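# Roll the vial in the right palm until its label faces up

## Task

The vial starts lying loose in the right hand, palm up, in the fold between fingers and palm. Turn it by rolling it inside that same hand until its label points upward, matching the goal picture, and end with no finger or thumb in contact with it. Only the right hand may act on it; its wrist camera, the camera's post and the arm's last link count as part of that hand. The left arm and left hand must never touch the right hand. The task fails if the vial contacts anything else or leaves the hand. Before declaring completion, the vial must rest still for a moment on the palm. It must not touch the wrist, the camera or the post. The palm must face straight up. No motor in either hand may show moving or overload, or be accumulating time toward a shutdown; a motor already off at the start is exempt. Then report that you are done.

## Robot and tools

Robot: two arms, left_arm and right_arm, each ending in the same four-finger right hand (index, middle, ring, thumb; 16 motors). The hands are not mirror images. Only the right hand does this job; the left arm should stay still and well away.

Frames: results give each hand point's position (m) and quat_wxyz in a shared scene frame. The origin is on the table top between the arms, +z is up, +x points out over the table, and left_arm sits on the +y side. The names left and right do not refer to image sides. The hand point lies in front of the palm, where thumb tip meets index and middle tips. Its own axes: +z runs along straight fingers toward the tips; +x crosses the palm away from the thumb; +y leaves the palm face, which is at y = -0.062 m. Knuckles sit at z = -0.017 m and straight fingertips reach 0.139 m beyond. A rigid mast near the wrist on the palm side spans x +0.05 to +0.10, z -0.16 to -0.11, up to y = +0.06 m. Palm up here means the hand point's +y points along scene +z.

execute_actions takes {"actions": [...]} holding zero or one item. An empty list (LOOK) moves nothing, returns the state and includes pictures. An ACT item is {"rows": [[48 numbers], ...], "steps": n}. It holds 1 to 15 rows, n is 4 to 15 (default 15), and each step lasts 1/30 s. Row k is used on step k, and the final row repeats if steps outnumber rows. A WAIT item is {"steps": n} with n up to 300; it sends nothing new and counts from the previous result, including your reply time. Add "pictures": true to get images with an action.

Each row is one flat list covering both arms: 24 numbers for left_arm, then 24 for right_arm, all in [-1, 1]. Per arm the order is dx, dy, dz, rx, ry, rz, then index_mcp, index_abd, index_pip, index_dip, middle_mcp, middle_abd, middle_pip, middle_dip, ring_mcp, ring_abd, ring_pip, ring_dip, thumb_cmc, thumb_axl, thumb_mcp, thumb_ipl, current_limit, speed.

dx..rz are an offset, not a pose. They are measured in the hand point's own axes from the pose shown in the most recent result (or, before any result shows it, from where the arm is when the action begins). Every row counts from that same base, not from the row before. 1.0 equals 0.6 m for dx, dy, dz, or 180 degrees for the rotation vector rx, ry, rz. All zeros pull the arm back to that base pose; it is not a pause. Each step the target is clipped to within 70 mm and 16 degrees of the measured pose, and position wins over orientation if both cannot be met. Arms often stop a centimetre or more short, usually low, and the right elbow may sag a little more with each uncorrected action, so re-aim at the pose you want to hold.

The 16 finger numbers are absolute hinge goals, scaled linearly between each hinge's stops; -1 generally bends toward the palm. Angles at +1/-1 and straight value: finger _mcp (-18, +128; +0.75); _abd sideways away from thumb toward -1 (-60, +60; 0.00); _pip (-29, +108; +0.58); _dip (-21, +117; +0.70). thumb_cmc swings the thumb in front of the palm toward -1 (-20, +120; +0.71); thumb_axl rolls it (-27, +140; +0.68); thumb_mcp (-69, +109; +0.23); thumb_ipl (-77, +108; +0.17). current_limit maps -1..+1 to 0..550 mA (minimum 11 mA) and also limits hinge speed; well below 0 a finger may not lift itself. speed sets goal tracking at (speed+1)/2 of 5.9 rad/s. Both start at +0.4 and -0.6 and stay at whatever was last sent. A zero is a real goal: to leave a hand alone, resend its hand_goal, hand_current_limit and hand_speed.

Results: the state line gives both hand points' poses (reported position may be off, more so at long reach). Hand target lines show where each arm is heading, but appear only when no steps are pending. Per hand: hand_goal, hand_measured, hand_current_ma (positive pushes toward -1), hand_state per motor (moving, goal, blocked, overload), hand_current_limit, hand_speed. "pose unreachable" means the clearance check altered or stopped that arm's command; HELD marks steps where a row was not fully sent. The last 4 steps of an action run after its result is returned. MOTOR HOT appears from 85 °C; at 100 °C an OVER-TEMPERATURE FAULT drops that arm. A motor drawing 495 mA or more accumulates time and shuts down at 5 s for 10 s; keep goals only slightly past contact. A motor reading overload from the very first result is permanently off. While an arm is stopped, hand numbers sent to it are discarded.

Other tools: zoom_image {"camera": one of cam_high, cam_low, cam_left_wrist, cam_right_wrist, "region": [x0, y0, x1, y1]} in pixels, up to 504x504, from the latest image. show_instructions shows the goal picture. read_manual gives licence text only. finished_scene {"scene": 1} ends and grades the scene; it cannot be undone.

Avoid: the vial touching the left hand, table or anything outside the right hand; the vial rolling off; fingers still on it at the end; the mast or camera touching it; arms pushing or striking each other; anything knocked off the table. Occasional brief pushes on the vial can happen; keep it cradled.

Each tool is called after "Request:" by a JSON object that holds its "api" and its "payload".

Reference images:

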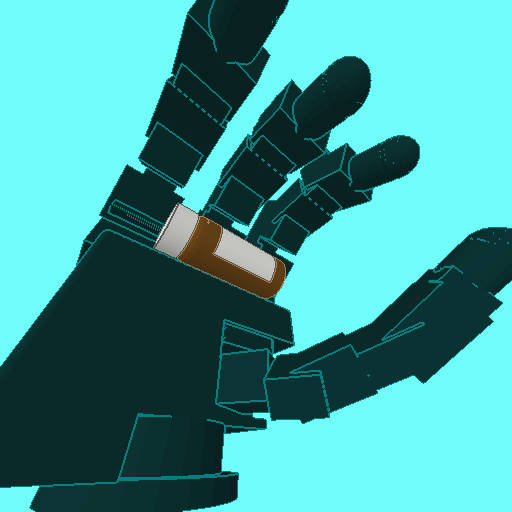

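## Session

Request:
{"api": "execute_actions", "payload": {"actions": []}}

Scene clock: 0.00 s of 4800.00 s.
left_arm: end_effector_position=(+0.4014, +0.7872, +0.6046) hand_goal=(+0.754, +0.000, +0.576, +0.696, +0.754, +0.000, +0.576, +0.696, +0.754, +0.000, +0.576, +0.696, +0.714, +0.678, +0.226, +0.168) hand_measured=(+0.754, +0.000, +0.576, +0.696, +0.754, +0.000, +0.576, +0.696, +0.754, +0.000, +0.576, +0.696, +0.714, +0.678, +0.226, +0.168) hand_current_ma=(+0, +0, +0, +0, +0, +0, +0, +0, +0, +0, +0, +0, +0, +0, +0, +0) hand_state=(goal, goal, goal, goal, goal, goal, goal, goal, goal, goal, goal, goal, goal, goal, goal, goal) hand_current_limit=0.40 hand_speed=-0.60 end_effector_quat_wxyz=(+0.290, +0.280, +0.627, +0.667) | right_arm: end_effector_position=(+0.4287, -0.0863, +0.3960) hand_goal=(+0.046, +0.000, -0.008, +0.280, +0.046, +0.000, -0.008, +0.280, +0.046, +0.000, -0.008, +0.280, -0.104, +0.266, +0.032, -0.018) hand_measured=(+0.062, +0.000, -0.006, +0.282, +0.062, +0.000, -0.006, +0.282, +0.064, +0.000, -0.004, +0.282, -0.088, +0.270, +0.034, -0.016) hand_current_ma=(+87, +0, +14, +14, +87, +0, +14, +13, +95, +0, +15, +12, +79, +31, +11, +11) hand_state=(goal, goal, goal, goal, goal, goal, goal, goal, goal, goal, goal, goal, goal, goal, goal, goal) hand_current_limit=0.40 hand_speed=-0.60 end_effector_quat_wxyz=(+0.285, +0.287, +0.653, +0.641)
Joint positions: left_arm=[0.626 1.056 1.089 0.023 0.001 0.009] | right_arm=[ 1.018  1.109  0.605  0.488  0.071 -0.003]
Joint velocities: left_arm=[-0.015 -0.005 -0.002  0.007 -0.007  0.051] | right_arm=[-0.005 -0.005  0.002  0.002  0.022 -0.007]
Hand target (left_arm): +0.396, +0.782, +0.632; +0.297, +0.272, +0.610, +0.683
Hand target (right_arm): +0.430, -0.085, +0.416; +0.289, +0.282, +0.640, +0.654

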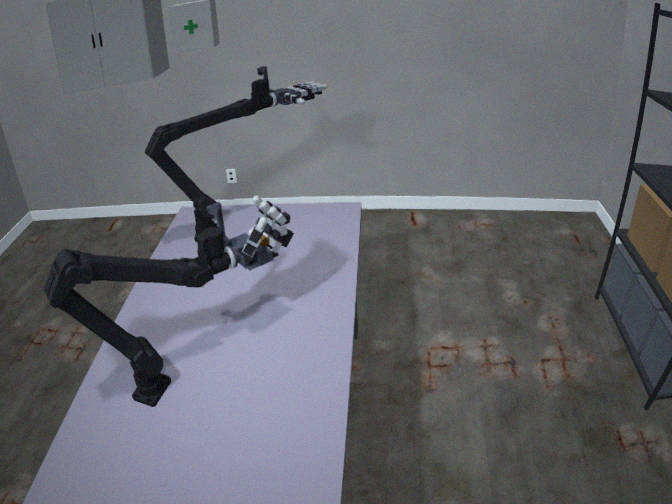

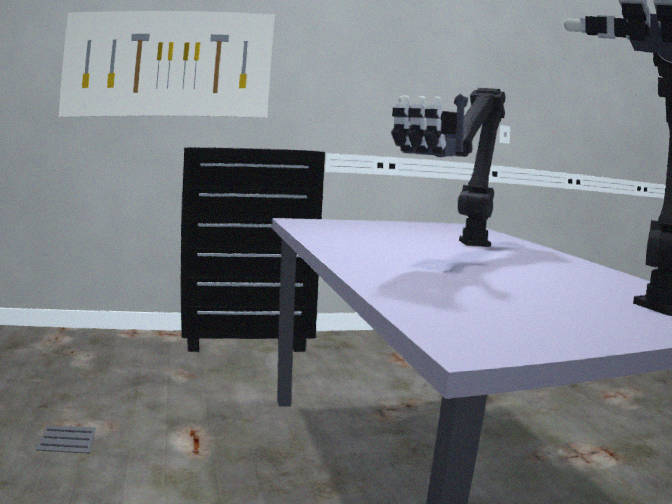

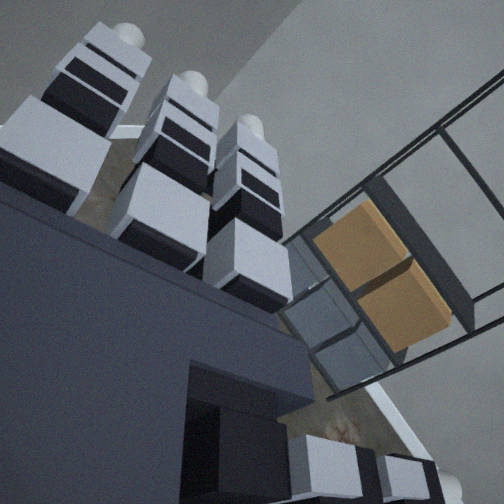

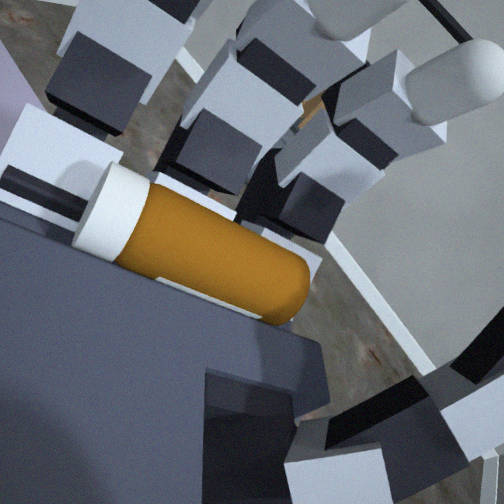

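Request:
{"api": "zoom_image", "payload": {"camera": "cam_right_wrist", "region": [0, 120, 360, 400]}}

Request:
{"api": "zoom_image", "payload": {"camera": "cam_high", "region": [200, 180, 320, 280]}}

Region (0, 120, 360, 400) of cam_right_wrist's 504x504 image, scaled by 1.400, with more detail than that image has.

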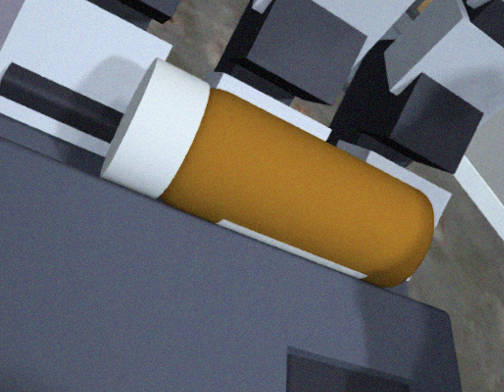

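Region (200, 180, 320, 280) of cam_high's 672x504 image, scaled by 4.200, with more detail than that image has.

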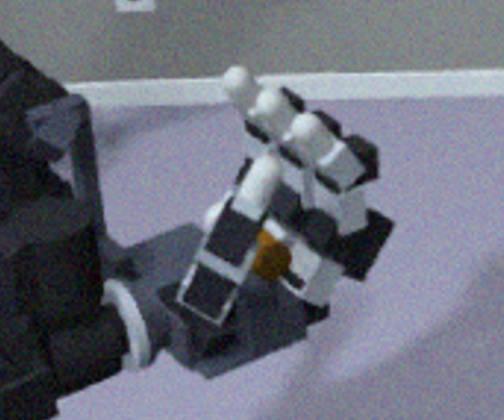

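Request:
{"api": "zoom_image", "payload": {"camera": "cam_left_wrist", "region": [0, 120, 360, 440]}}

Request:
{"api": "zoom_image", "payload": {"camera": "cam_low", "region": [380, 70, 520, 180]}}

Request:
{"api": "zoom_image", "payload": {"camera": "cam_high", "region": [240, 55, 340, 125]}}

Region (0, 120, 360, 440) of cam_left_wrist's 504x504 image, scaled by 1.400, with more detail than that image has.

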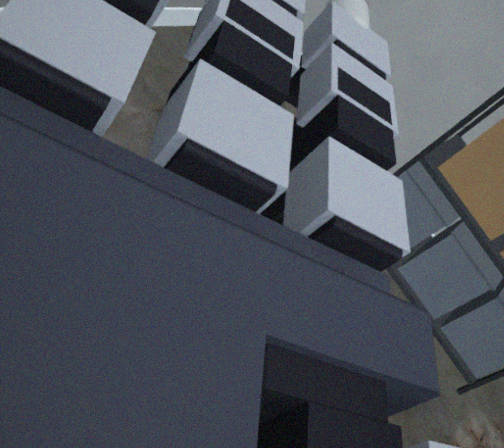

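Region (380, 70, 520, 180) of cam_low's 672x504 image, scaled by 3.600, with more detail than that image has; it fills the top 396 rows of this view, and the rest is white.

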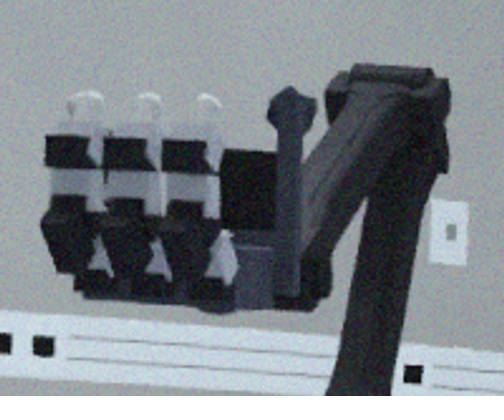

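Region (240, 55, 340, 125) of cam_high's 672x504 image, scaled by 5.040, with more detail than that image has; it fills the top 353 rows of this view, and the rest is white.

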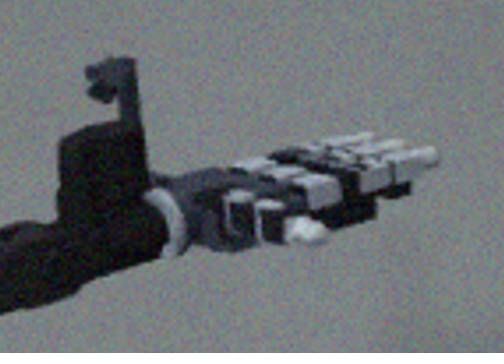

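Request:
{"api": "zoom_image", "payload": {"camera": "cam_right_wrist", "region": [0, 90, 180, 270]}}

Request:
{"api": "zoom_image", "payload": {"camera": "cam_right_wrist", "region": [200, 180, 380, 360]}}

Region (0, 90, 180, 270) of cam_right_wrist's 504x504 image, scaled by 2.800, with more detail than that image has.

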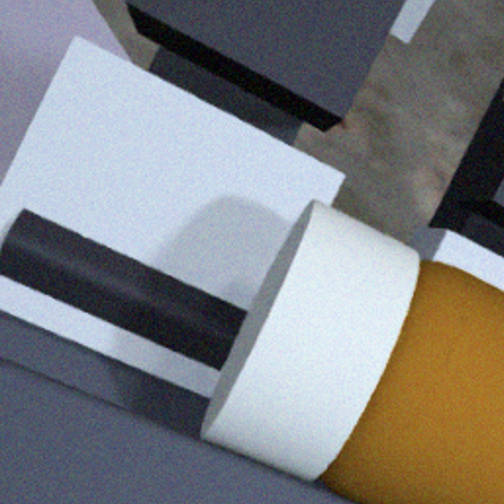

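Region (200, 180, 380, 360) of cam_right_wrist's 504x504 image, scaled by 2.800, with more detail than that image has.

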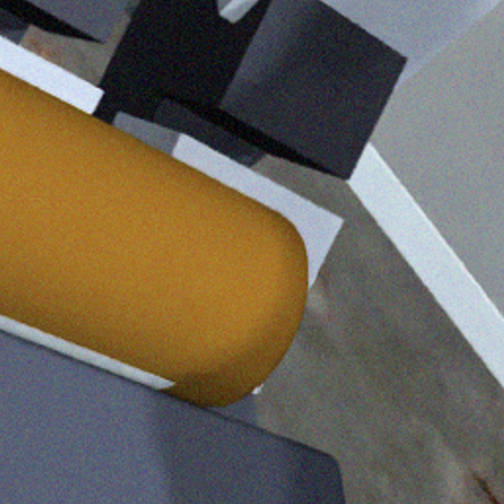

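Request:
{"api": "execute_actions", "payload": {"actions": [{"rows": [[0.0002,0.0463,-0.0099,-0.0163,0.0003,-0.0002, 0.754,0,0.576,0.696,0.754,0,0.576,0.696,0.754,0,0.576,0.696,0.714,0.678,0.226,0.168,0.4,-0.6, 0,0.0333,0.0025,-0.0123,0.0004,0.001, 0.046,0,-0.008,0.28,0.046,0,-0.445,-0.58,0.046,0,-0.008,0.28,-0.104,0.266,0.032,-0.018,0.2,-0.1]], "steps": 15}], "pictures": false}}

Request:
{"api": "execute_actions", "payload": {"actions": []}}

Scene clock: 7.87 s of 4800.00 s.
left_arm: end_effector_position=(+0.4014, +0.7872, +0.6046) hand_goal=(+0.754, +0.000, +0.576, +0.696, +0.754, +0.000, +0.576, +0.696, +0.754, +0.000, +0.576, +0.696, +0.714, +0.678, +0.226, +0.168) hand_measured=(+0.764, +0.000, +0.576, +0.696, +0.764, +0.000, +0.576, +0.696, +0.764, +0.000, +0.576, +0.696, +0.724, +0.678, +0.226, +0.168) hand_current_ma=(+57, +0, +4, +0, +52, +0, +4, +0, +55, +0, +4, +0, +53, -4, -1, -2) hand_state=(goal, goal, goal, goal, goal, goal, goal, goal, goal, goal, goal, goal, goal, goal, goal, goal) hand_current_limit=0.40 hand_speed=-0.60 end_effector_quat_wxyz=(+0.290, +0.280, +0.627, +0.667) | right_arm: end_effector_position=(+0.4287, -0.0863, +0.3960) hand_goal=(+0.046, +0.000, -0.008, +0.280, +0.046, +0.000, -0.444, -0.580, +0.046, +0.000, -0.008, +0.280, -0.104, +0.266, +0.032, -0.018) hand_measured=(+0.062, +0.000, -0.006, +0.282, +0.060, +0.000, -0.296, -0.006, +0.064, +0.000, -0.004, +0.282, -0.088, +0.270, +0.034, -0.016) hand_current_ma=(+87, +0, +14, +14, +77, +0, +41, +49, +95, +0, +15, +12, +79, +31, +11, +11) hand_state=(goal, goal, goal, goal, goal, goal, moving, moving, goal, goal, goal, goal, goal, goal, goal, goal) hand_current_limit=0.20 hand_speed=-0.10 end_effector_quat_wxyz=(+0.285, +0.287, +0.653, +0.641)
Joint positions: left_arm=[0.626 1.056 1.089 0.023 0.001 0.009] | right_arm=[ 1.018  1.109  0.605  0.488  0.071 -0.003]
Joint velocities: left_arm=[-0.015 -0.005  0.012 -0.002  0.007  0.007] | right_arm=[-0.005  0.005  0.007 -0.007 -0.007 -0.007]
Steps of this call (steps 1 to 90: nothing new was sent; then 4.50 s passed at rest; steps 91 to 101: the first 11 steps of this action). Readings (end_effector_position | what the end effector reports):
91: left_arm (+0.4014, +0.7872, +0.6046) | right_arm (+0.4287, -0.0863, +0.3960) | left_arm hand_goal=(+0.754, +0.000, +0.576, +0.696, +0.754, +0.000, +0.576, +0.696, +0.754, +0.000, +0.576, +0.696, +0.714, +0.678, +0.226, +0.168) hand_measured=(+0.764, +0.000, +0.576, +0.696, +0.764, +0.000, +0.576, +0.696, +0.764, +0.000, +0.576, +0.696, +0.724, +0.678, +0.226, +0.168) hand_current_ma=(+57, +0, +4, +0, +52, +0, +4, +0, +55, +0, +4, +0, +53, -4, -1, -2) hand_state=(goal, goal, goal, goal, goal, goal, goal, goal, goal, goal, goal, goal, goal, goal, goal, goal) hand_current_limit=0.40 hand_speed=-0.60 | right_arm hand_goal=(+0.046, +0.000, -0.008, +0.280, +0.046, +0.000, -0.444, -0.580, +0.046, +0.000, -0.008, +0.280, -0.104, +0.266, +0.032, -0.018) hand_measured=(+0.062, +0.000, -0.006, +0.282, +0.062, +0.000, -0.006, +0.282, +0.064, +0.000, -0.004, +0.282, -0.088, +0.270, +0.034, -0.016) hand_current_ma=(+87, +0, +14, +14, +87, +0, +14, +13, +95, +0, +15, +12, +79, +31, +11, +11) hand_state=(goal, goal, goal, goal, goal, goal, moving, moving, goal, goal, goal, goal, goal, goal, goal, goal) hand_current_limit=0.20 hand_speed=-0.10
92: left_arm (+0.4014, +0.7872, +0.6046) | right_arm (+0.4287, -0.0863, +0.3960) | left_arm hand_goal=(+0.754, +0.000, +0.576, +0.696, +0.754, +0.000, +0.576, +0.696, +0.754, +0.000, +0.576, +0.696, +0.714, +0.678, +0.226, +0.168) hand_measured=(+0.764, +0.000, +0.576, +0.696, +0.764, +0.000, +0.576, +0.696, +0.764, +0.000, +0.576, +0.696, +0.724, +0.678, +0.226, +0.168) hand_current_ma=(+57, +0, +4, +0, +52, +0, +4, +0, +55, +0, +4, +0, +53, -4, -1, -2) hand_state=(goal, goal, goal, goal, goal, goal, goal, goal, goal, goal, goal, goal, goal, goal, goal, goal) hand_current_limit=0.40 hand_speed=-0.60 | right_arm hand_goal=(+0.046, +0.000, -0.008, +0.280, +0.046, +0.000, -0.444, -0.580, +0.046, +0.000, -0.008, +0.280, -0.104, +0.266, +0.032, -0.018) hand_measured=(+0.062, +0.000, -0.006, +0.282, +0.062, +0.000, -0.010, +0.278, +0.064, +0.000, -0.004, +0.282, -0.088, +0.270, +0.034, -0.016) hand_current_ma=(+87, +0, +14, +14, +87, +0, +169, +171, +95, +0, +15, +12, +79, +31, +11, +11) hand_state=(goal, goal, goal, goal, goal, goal, moving, moving, goal, goal, goal, goal, goal, goal, goal, goal) hand_current_limit=0.20 hand_speed=-0.10
94: left_arm (+0.4014, +0.7872, +0.6046) | right_arm (+0.4287, -0.0863, +0.3960) | left_arm hand_goal=(+0.754, +0.000, +0.576, +0.696, +0.754, +0.000, +0.576, +0.696, +0.754, +0.000, +0.576, +0.696, +0.714, +0.678, +0.226, +0.168) hand_measured=(+0.764, +0.000, +0.576, +0.696, +0.764, +0.000, +0.576, +0.696, +0.764, +0.000, +0.576, +0.696, +0.724, +0.678, +0.226, +0.168) hand_current_ma=(+57, +0, +4, +0, +52, +0, +4, +0, +55, +0, +4, +0, +53, -4, -1, -2) hand_state=(goal, goal, goal, goal, goal, goal, goal, goal, goal, goal, goal, goal, goal, goal, goal, goal) hand_current_limit=0.40 hand_speed=-0.60 | right_arm hand_goal=(+0.046, +0.000, -0.008, +0.280, +0.046, +0.000, -0.444, -0.580, +0.046, +0.000, -0.008, +0.280, -0.104, +0.266, +0.032, -0.018) hand_measured=(+0.062, +0.000, -0.006, +0.282, +0.062, +0.000, -0.068, +0.220, +0.064, +0.000, -0.004, +0.282, -0.088, +0.270, +0.034, -0.016) hand_current_ma=(+87, +0, +14, +14, +84, +0, +112, +115, +95, +0, +15, +12, +79, +31, +11, +11) hand_state=(goal, goal, goal, goal, goal, goal, moving, moving, goal, goal, goal, goal, goal, goal, goal, goal) hand_current_limit=0.20 hand_speed=-0.10
98: left_arm (+0.4014, +0.7872, +0.6046) | right_arm (+0.4287, -0.0863, +0.3960) | left_arm hand_goal=(+0.754, +0.000, +0.576, +0.696, +0.754, +0.000, +0.576, +0.696, +0.754, +0.000, +0.576, +0.696, +0.714, +0.678, +0.226, +0.168) hand_measured=(+0.764, +0.000, +0.576, +0.696, +0.764, +0.000, +0.576, +0.696, +0.764, +0.000, +0.576, +0.696, +0.724, +0.678, +0.226, +0.168) hand_current_ma=(+57, +0, +4, +0, +52, +0, +4, +0, +55, +0, +4, +0, +53, -4, -1, -2) hand_state=(goal, goal, goal, goal, goal, goal, goal, goal, goal, goal, goal, goal, goal, goal, goal, goal) hand_current_limit=0.40 hand_speed=-0.60 | right_arm hand_goal=(+0.046, +0.000, -0.008, +0.280, +0.046, +0.000, -0.444, -0.580, +0.046, +0.000, -0.008, +0.280, -0.104, +0.266, +0.032, -0.018) hand_measured=(+0.062, +0.000, -0.006, +0.282, +0.062, +0.000, -0.198, +0.092, +0.064, +0.000, -0.004, +0.282, -0.088, +0.270, +0.034, -0.016) hand_current_ma=(+87, +0, +14, +14, +81, +0, +68, +73, +95, +0, +15, +12, +79, +31, +11, +11) hand_state=(goal, goal, goal, goal, goal, goal, moving, moving, goal, goal, goal, goal, goal, goal, goal, goal) hand_current_limit=0.20 hand_speed=-0.10
101: the state above

Scene clock: 8.00 s of 4800.00 s.
left_arm: end_effector_position=(+0.4014, +0.7872, +0.6046) hand_goal=(+0.754, +0.000, +0.576, +0.696, +0.754, +0.000, +0.576, +0.696, +0.754, +0.000, +0.576, +0.696, +0.714, +0.678, +0.226, +0.168) hand_measured=(+0.764, +0.000, +0.576, +0.696, +0.764, +0.000, +0.576, +0.696, +0.764, +0.000, +0.576, +0.696, +0.724, +0.678, +0.226, +0.168) hand_current_ma=(+57, +0, +4, +0, +52, +0, +4, +0, +55, +0, +4, +0, +53, -4, -1, -2) hand_state=(goal, goal, goal, goal, goal, goal, goal, goal, goal, goal, goal, goal, goal, goal, goal, goal) hand_current_limit=0.40 hand_speed=-0.60 end_effector_quat_wxyz=(+0.290, +0.280, +0.627, +0.667) | right_arm: end_effector_position=(+0.4287, -0.0863, +0.3960) hand_goal=(+0.046, +0.000, -0.008, +0.280, +0.046, +0.000, -0.444, -0.580, +0.046, +0.000, -0.008, +0.280, -0.104, +0.266, +0.032, -0.018) hand_measured=(+0.062, +0.000, -0.006, +0.282, +0.060, +0.000, -0.424, -0.134, +0.064, +0.000, -0.004, +0.282, -0.088, +0.270, +0.034, -0.016) hand_current_ma=(+87, +0, +14, +14, +67, +0, -29, +53, +95, +0, +15, +12, +79, +31, +11, +11) hand_state=(goal, goal, goal, goal, moving, goal, moving, moving, goal, goal, goal, goal, goal, goal, goal, goal) hand_current_limit=0.20 hand_speed=-0.10 end_effector_quat_wxyz=(+0.285, +0.287, +0.653, +0.641)
Joint positions: left_arm=[0.626 1.056 1.089 0.023 0.001 0.009] | right_arm=[ 1.018  1.109  0.605  0.488  0.071 -0.003]
Joint velocities: left_arm=[-0.005 -0.005  0.002 -0.012  0.007  0.007] | right_arm=[ 0.005 -0.005  0.002  0.017  0.022 -0.11 ]
Hand target (left_arm): +0.395, +0.782, +0.631; +0.296, +0.271, +0.610, +0.683
Hand target (right_arm): +0.430, -0.086, +0.416; +0.289, +0.282, +0.640, +0.654
Off the commanded pose (left_arm): 0.028 m, 3 deg.
Off the commanded pose (right_arm): 0.020 m, 2 deg.
Kept back: nothing.
Steps of this call (steps 1 to 4: the last 4 steps of your previous action). Readings (end_effector_position | what the end effector reports):
1: left_arm (+0.4014, +0.7872, +0.6046) | right_arm (+0.4287, -0.0863, +0.3960) | left_arm hand_goal=(+0.754, +0.000, +0.576, +0.696, +0.754, +0.000, +0.576, +0.696, +0.754, +0.000, +0.576, +0.696, +0.714, +0.678, +0.226, +0.168) hand_measured=(+0.764, +0.000, +0.576, +0.696, +0.764, +0.000, +0.576, +0.696, +0.764, +0.000, +0.576, +0.696, +0.724, +0.678, +0.226, +0.168) hand_current_ma=(+57, +0, +4, +0, +52, +0, +4, +0, +55, +0, +4, +0, +53, -4, -1, -2) hand_state=(goal, goal, goal, goal, goal, goal, goal, goal, goal, goal, goal, goal, goal, goal, goal, goal) hand_current_limit=0.40 hand_speed=-0.60 | right_arm hand_goal=(+0.046, +0.000, -0.008, +0.280, +0.046, +0.000, -0.444, -0.580, +0.046, +0.000, -0.008, +0.280, -0.104, +0.266, +0.032, -0.018) hand_measured=(+0.062, +0.000, -0.006, +0.282, +0.060, +0.000, -0.328, -0.036, +0.064, +0.000, -0.004, +0.282, -0.088, +0.270, +0.034, -0.016) hand_current_ma=(+87, +0, +14, +14, +76, +0, +54, +61, +95, +0, +15, +12, +79, +31, +11, +11) hand_state=(goal, goal, goal, goal, goal, goal, moving, moving, goal, goal, goal, goal, goal, goal, goal, goal) hand_current_limit=0.20 hand_speed=-0.10
2: left_arm (+0.4014, +0.7872, +0.6046) | right_arm (+0.4287, -0.0863, +0.3960) | left_arm hand_goal=(+0.754, +0.000, +0.576, +0.696, +0.754, +0.000, +0.576, +0.696, +0.754, +0.000, +0.576, +0.696, +0.714, +0.678, +0.226, +0.168) hand_measured=(+0.764, +0.000, +0.576, +0.696, +0.764, +0.000, +0.576, +0.696, +0.764, +0.000, +0.576, +0.696, +0.724, +0.678, +0.226, +0.168) hand_current_ma=(+57, +0, +4, +0, +52, +0, +4, +0, +55, +0, +4, +0, +53, -4, -1, -2) hand_state=(goal, goal, goal, goal, goal, goal, goal, goal, goal, goal, goal, goal, goal, goal, goal, goal) hand_current_limit=0.40 hand_speed=-0.60 | right_arm hand_goal=(+0.046, +0.000, -0.008, +0.280, +0.046, +0.000, -0.444, -0.580, +0.046, +0.000, -0.008, +0.280, -0.104, +0.266, +0.032, -0.018) hand_measured=(+0.062, +0.000, -0.006, +0.282, +0.060, +0.000, -0.362, -0.070, +0.064, +0.000, -0.004, +0.282, -0.088, +0.270, +0.034, -0.016) hand_current_ma=(+87, +0, +14, +14, +74, +0, +43, +52, +95, +0, +15, +12, +79, +31, +11, +11) hand_state=(goal, goal, goal, goal, goal, goal, moving, moving, goal, goal, goal, goal, goal, goal, goal, goal) hand_current_limit=0.20 hand_speed=-0.10
4: the state above

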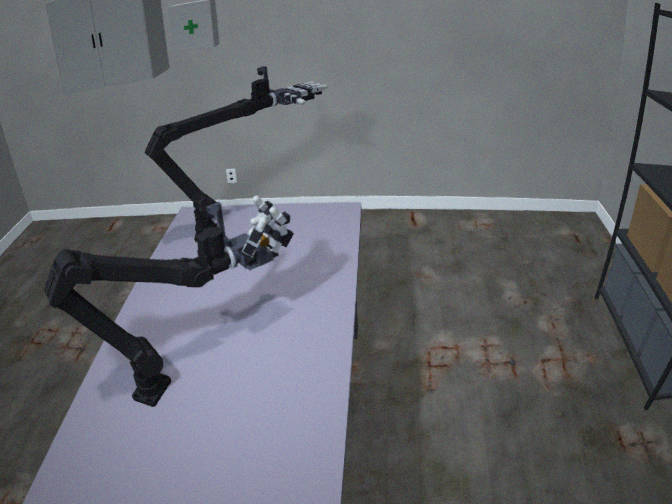

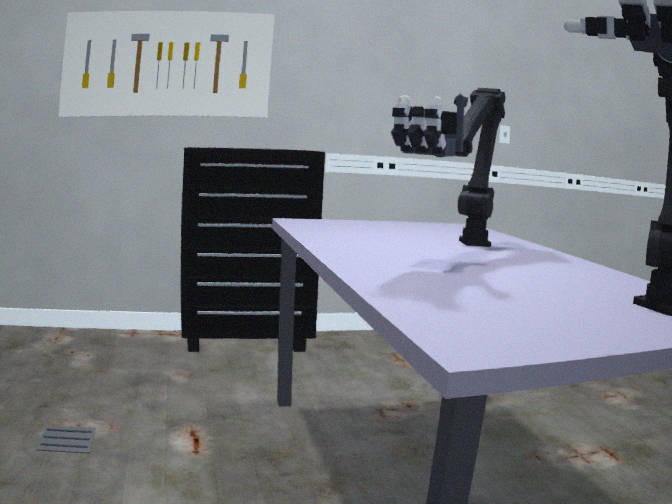

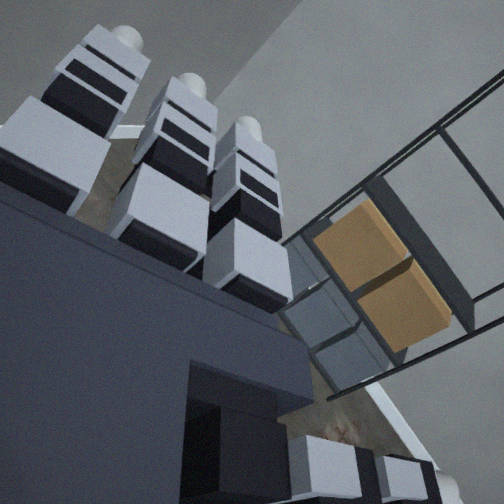

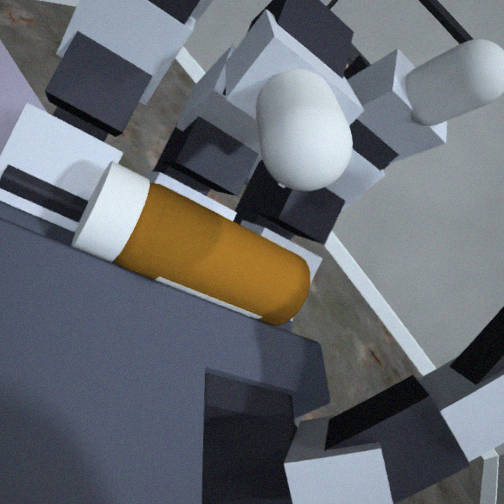

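Request:
{"api": "execute_actions", "payload": {"actions": [{"rows": [[0.0002,0.0463,-0.0099,-0.0163,0.0003,-0.0002, 0.754,0,0.576,0.696,0.754,0,0.576,0.696,0.754,0,0.576,0.696,0.714,0.678,0.226,0.168,0.4,-0.6, 0,0.0333,0.0025,-0.0123,0.0004,0.001, 0.046,0,-0.008,0.28,0.046,0,-0.66,-0.58,0.046,0,-0.008,0.28,-0.104,0.266,0.032,-0.018,0.2,-0.6]], "steps": 15}], "pictures": true}}

Scene clock: 8.60 s of 4800.00 s.
left_arm: end_effector_position=(+0.4014, +0.7872, +0.6046) hand_goal=(+0.754, +0.000, +0.576, +0.696, +0.754, +0.000, +0.576, +0.696, +0.754, +0.000, +0.576, +0.696, +0.714, +0.678, +0.226, +0.168) hand_measured=(+0.764, +0.000, +0.576, +0.696, +0.764, +0.000, +0.576, +0.696, +0.764, +0.000, +0.576, +0.696, +0.724, +0.678, +0.226, +0.168) hand_current_ma=(+57, +0, +4, +0, +52, +0, +4, +0, +55, +0, +4, +0, +53, -4, -1, -2) hand_state=(goal, goal, goal, goal, goal, goal, goal, goal, goal, goal, goal, goal, goal, goal, goal, goal) hand_current_limit=0.40 hand_speed=-0.60 end_effector_quat_wxyz=(+0.290, +0.280, +0.627, +0.667) | right_arm: end_effector_position=(+0.4287, -0.0863, +0.3960) hand_goal=(+0.046, +0.000, -0.008, +0.280, +0.046, +0.000, -0.660, -0.580, +0.046, +0.000, -0.008, +0.280, -0.104, +0.266, +0.032, -0.018) hand_measured=(+0.062, +0.000, -0.006, +0.282, +0.058, +0.000, -0.598, -0.564, +0.064, +0.000, -0.004, +0.282, -0.088, +0.270, +0.034, -0.016) hand_current_ma=(+87, +0, +14, +14, +69, +0, +316, +84, +95, +0, +15, +12, +79, +31, +11, +11) hand_state=(goal, goal, goal, goal, goal, goal, blocked, goal, goal, goal, goal, goal, goal, goal, goal, goal) hand_current_limit=0.20 hand_speed=-0.60 end_effector_quat_wxyz=(+0.285, +0.287, +0.653, +0.641)
Joint positions: left_arm=[0.626 1.056 1.089 0.023 0.001 0.009] | right_arm=[ 1.018  1.109  0.605  0.488  0.071 -0.003]
Joint velocities: left_arm=[-0.015  0.005 -0.002 -0.002  0.051  0.007] | right_arm=[-0.005  0.005  0.017  0.002  0.037 -0.007]
Steps of this call (steps 1 to 7: nothing new was sent; steps 8 to 18: the first 11 steps of this action). Readings (end_effector_position | what the end effector reports):
8: left_arm (+0.4014, +0.7872, +0.6046) | right_arm (+0.4287, -0.0863, +0.3960) | left_arm hand_goal=(+0.754, +0.000, +0.576, +0.696, +0.754, +0.000, +0.576, +0.696, +0.754, +0.000, +0.576, +0.696, +0.714, +0.678, +0.226, +0.168) hand_measured=(+0.764, +0.000, +0.576, +0.696, +0.764, +0.000, +0.576, +0.696, +0.764, +0.000, +0.576, +0.696, +0.724, +0.678, +0.226, +0.168) hand_current_ma=(+57, +0, +4, +0, +52, +0, +4, +0, +55, +0, +4, +0, +53, -4, -1, -2) hand_state=(goal, goal, goal, goal, goal, goal, goal, goal, goal, goal, goal, goal, goal, goal, goal, goal) hand_current_limit=0.40 hand_speed=-0.60 | right_arm hand_goal=(+0.046, +0.000, -0.008, +0.280, +0.046, +0.000, -0.660, -0.580, +0.046, +0.000, -0.008, +0.280, -0.104, +0.266, +0.032, -0.018) hand_measured=(+0.062, +0.000, -0.006, +0.282, +0.060, +0.000, -0.442, -0.388, +0.064, +0.000, -0.004, +0.282, -0.088, +0.270, +0.034, -0.016) hand_current_ma=(+87, +0, +14, +14, +70, +0, +6, +56, +95, +0, +15, +12, +79, +31, +11, +11) hand_state=(goal, goal, goal, goal, goal, goal, moving, moving, goal, goal, goal, goal, goal, goal, goal, goal) hand_current_limit=0.20 hand_speed=-0.60
9: left_arm (+0.4014, +0.7872, +0.6046) | right_arm (+0.4287, -0.0863, +0.3960) | left_arm hand_goal=(+0.754, +0.000, +0.576, +0.696, +0.754, +0.000, +0.576, +0.696, +0.754, +0.000, +0.576, +0.696, +0.714, +0.678, +0.226, +0.168) hand_measured=(+0.764, +0.000, +0.576, +0.696, +0.764, +0.000, +0.576, +0.696, +0.764, +0.000, +0.576, +0.696, +0.724, +0.678, +0.226, +0.168) hand_current_ma=(+57, +0, +4, +0, +52, +0, +4, +0, +55, +0, +4, +0, +53, -4, -1, -2) hand_state=(goal, goal, goal, goal, goal, goal, goal, goal, goal, goal, goal, goal, goal, goal, goal, goal) hand_current_limit=0.40 hand_speed=-0.60 | right_arm hand_goal=(+0.046, +0.000, -0.008, +0.280, +0.046, +0.000, -0.660, -0.580, +0.046, +0.000, -0.008, +0.280, -0.104, +0.266, +0.032, -0.018) hand_measured=(+0.062, +0.000, -0.006, +0.282, +0.060, +0.000, -0.446, -0.420, +0.064, +0.000, -0.004, +0.282, -0.088, +0.270, +0.034, -0.016) hand_current_ma=(+87, +0, +14, +14, +70, +0, +84, +56, +95, +0, +15, +12, +79, +31, +11, +11) hand_state=(goal, goal, goal, goal, goal, goal, moving, moving, goal, goal, goal, goal, goal, goal, goal, goal) hand_current_limit=0.20 hand_speed=-0.60
11: left_arm (+0.4014, +0.7872, +0.6046) | right_arm (+0.4287, -0.0863, +0.3960) | left_arm hand_goal=(+0.754, +0.000, +0.576, +0.696, +0.754, +0.000, +0.576, +0.696, +0.754, +0.000, +0.576, +0.696, +0.714, +0.678, +0.226, +0.168) hand_measured=(+0.764, +0.000, +0.576, +0.696, +0.764, +0.000, +0.576, +0.696, +0.764, +0.000, +0.576, +0.696, +0.724, +0.678, +0.226, +0.168) hand_current_ma=(+57, +0, +4, +0, +52, +0, +4, +0, +55, +0, +4, +0, +53, -4, -1, -2) hand_state=(goal, goal, goal, goal, goal, goal, goal, goal, goal, goal, goal, goal, goal, goal, goal, goal) hand_current_limit=0.40 hand_speed=-0.60 | right_arm hand_goal=(+0.046, +0.000, -0.008, +0.280, +0.046, +0.000, -0.660, -0.580, +0.046, +0.000, -0.008, +0.280, -0.104, +0.266, +0.032, -0.018) hand_measured=(+0.062, +0.000, -0.006, +0.282, +0.060, +0.000, -0.496, -0.484, +0.064, +0.000, -0.004, +0.282, -0.088, +0.270, +0.034, -0.016) hand_current_ma=(+87, +0, +14, +14, +70, +0, +47, +56, +95, +0, +15, +12, +79, +31, +11, +11) hand_state=(goal, goal, goal, goal, goal, goal, moving, moving, goal, goal, goal, goal, goal, goal, goal, goal) hand_current_limit=0.20 hand_speed=-0.60
15: left_arm (+0.4014, +0.7872, +0.6046) | right_arm (+0.4287, -0.0863, +0.3960) | left_arm hand_goal=(+0.754, +0.000, +0.576, +0.696, +0.754, +0.000, +0.576, +0.696, +0.754, +0.000, +0.576, +0.696, +0.714, +0.678, +0.226, +0.168) hand_measured=(+0.764, +0.000, +0.576, +0.696, +0.764, +0.000, +0.576, +0.696, +0.764, +0.000, +0.576, +0.696, +0.724, +0.678, +0.226, +0.168) hand_current_ma=(+57, +0, +4, +0, +52, +0, +4, +0, +55, +0, +4, +0, +53, -4, -1, -2) hand_state=(goal, goal, goal, goal, goal, goal, goal, goal, goal, goal, goal, goal, goal, goal, goal, goal) hand_current_limit=0.40 hand_speed=-0.60 | right_arm hand_goal=(+0.046, +0.000, -0.008, +0.280, +0.046, +0.000, -0.660, -0.580, +0.046, +0.000, -0.008, +0.280, -0.104, +0.266, +0.032, -0.018) hand_measured=(+0.062, +0.000, -0.006, +0.282, +0.058, +0.000, -0.596, -0.566, +0.064, +0.000, -0.004, +0.282, -0.088, +0.270, +0.034, -0.016) hand_current_ma=(+87, +0, +14, +14, +69, +0, +330, +94, +95, +0, +15, +12, +79, +31, +11, +11) hand_state=(goal, goal, goal, goal, goal, goal, moving, moving, goal, goal, goal, goal, goal, goal, goal, goal) hand_current_limit=0.20 hand_speed=-0.60
18: the state above

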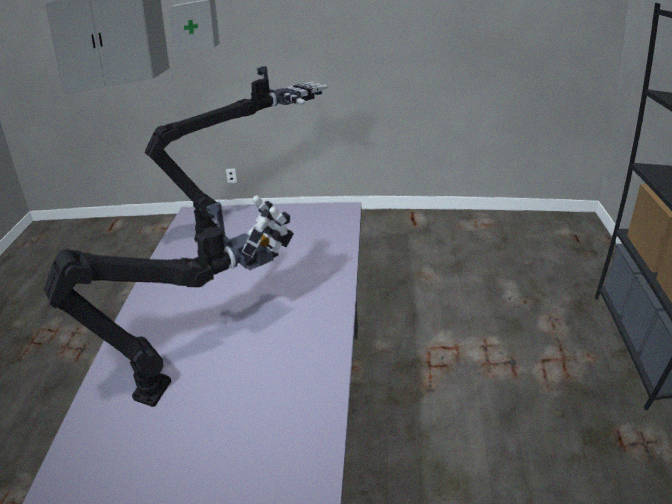

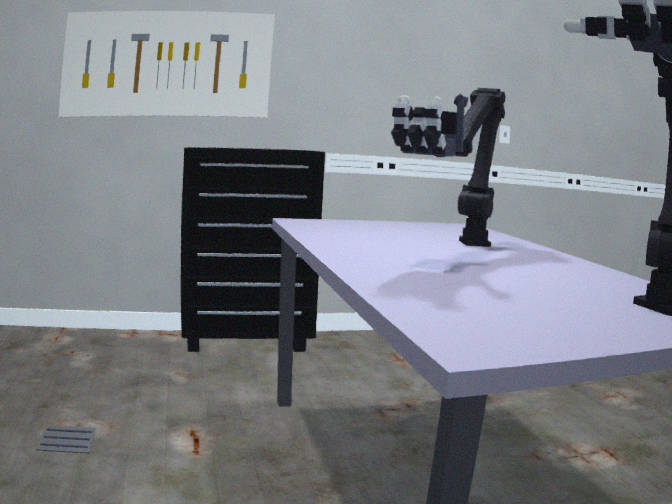

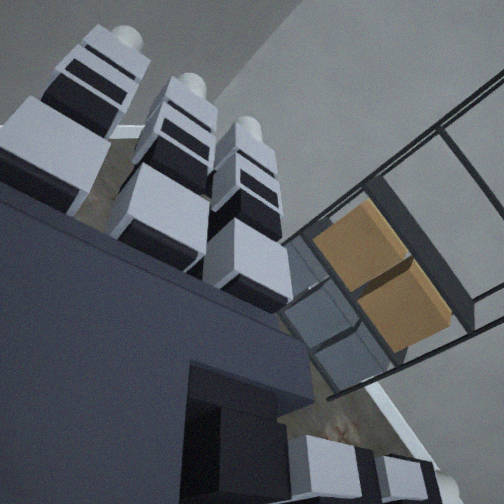

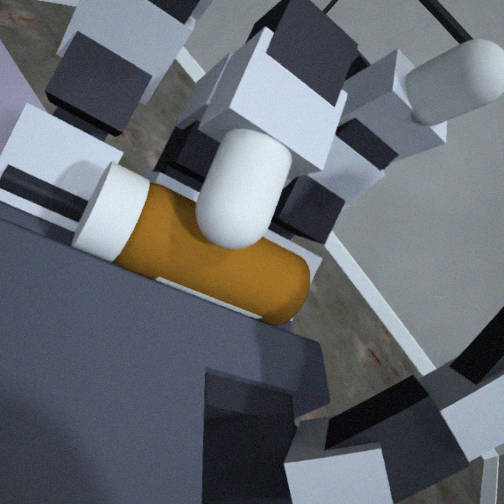

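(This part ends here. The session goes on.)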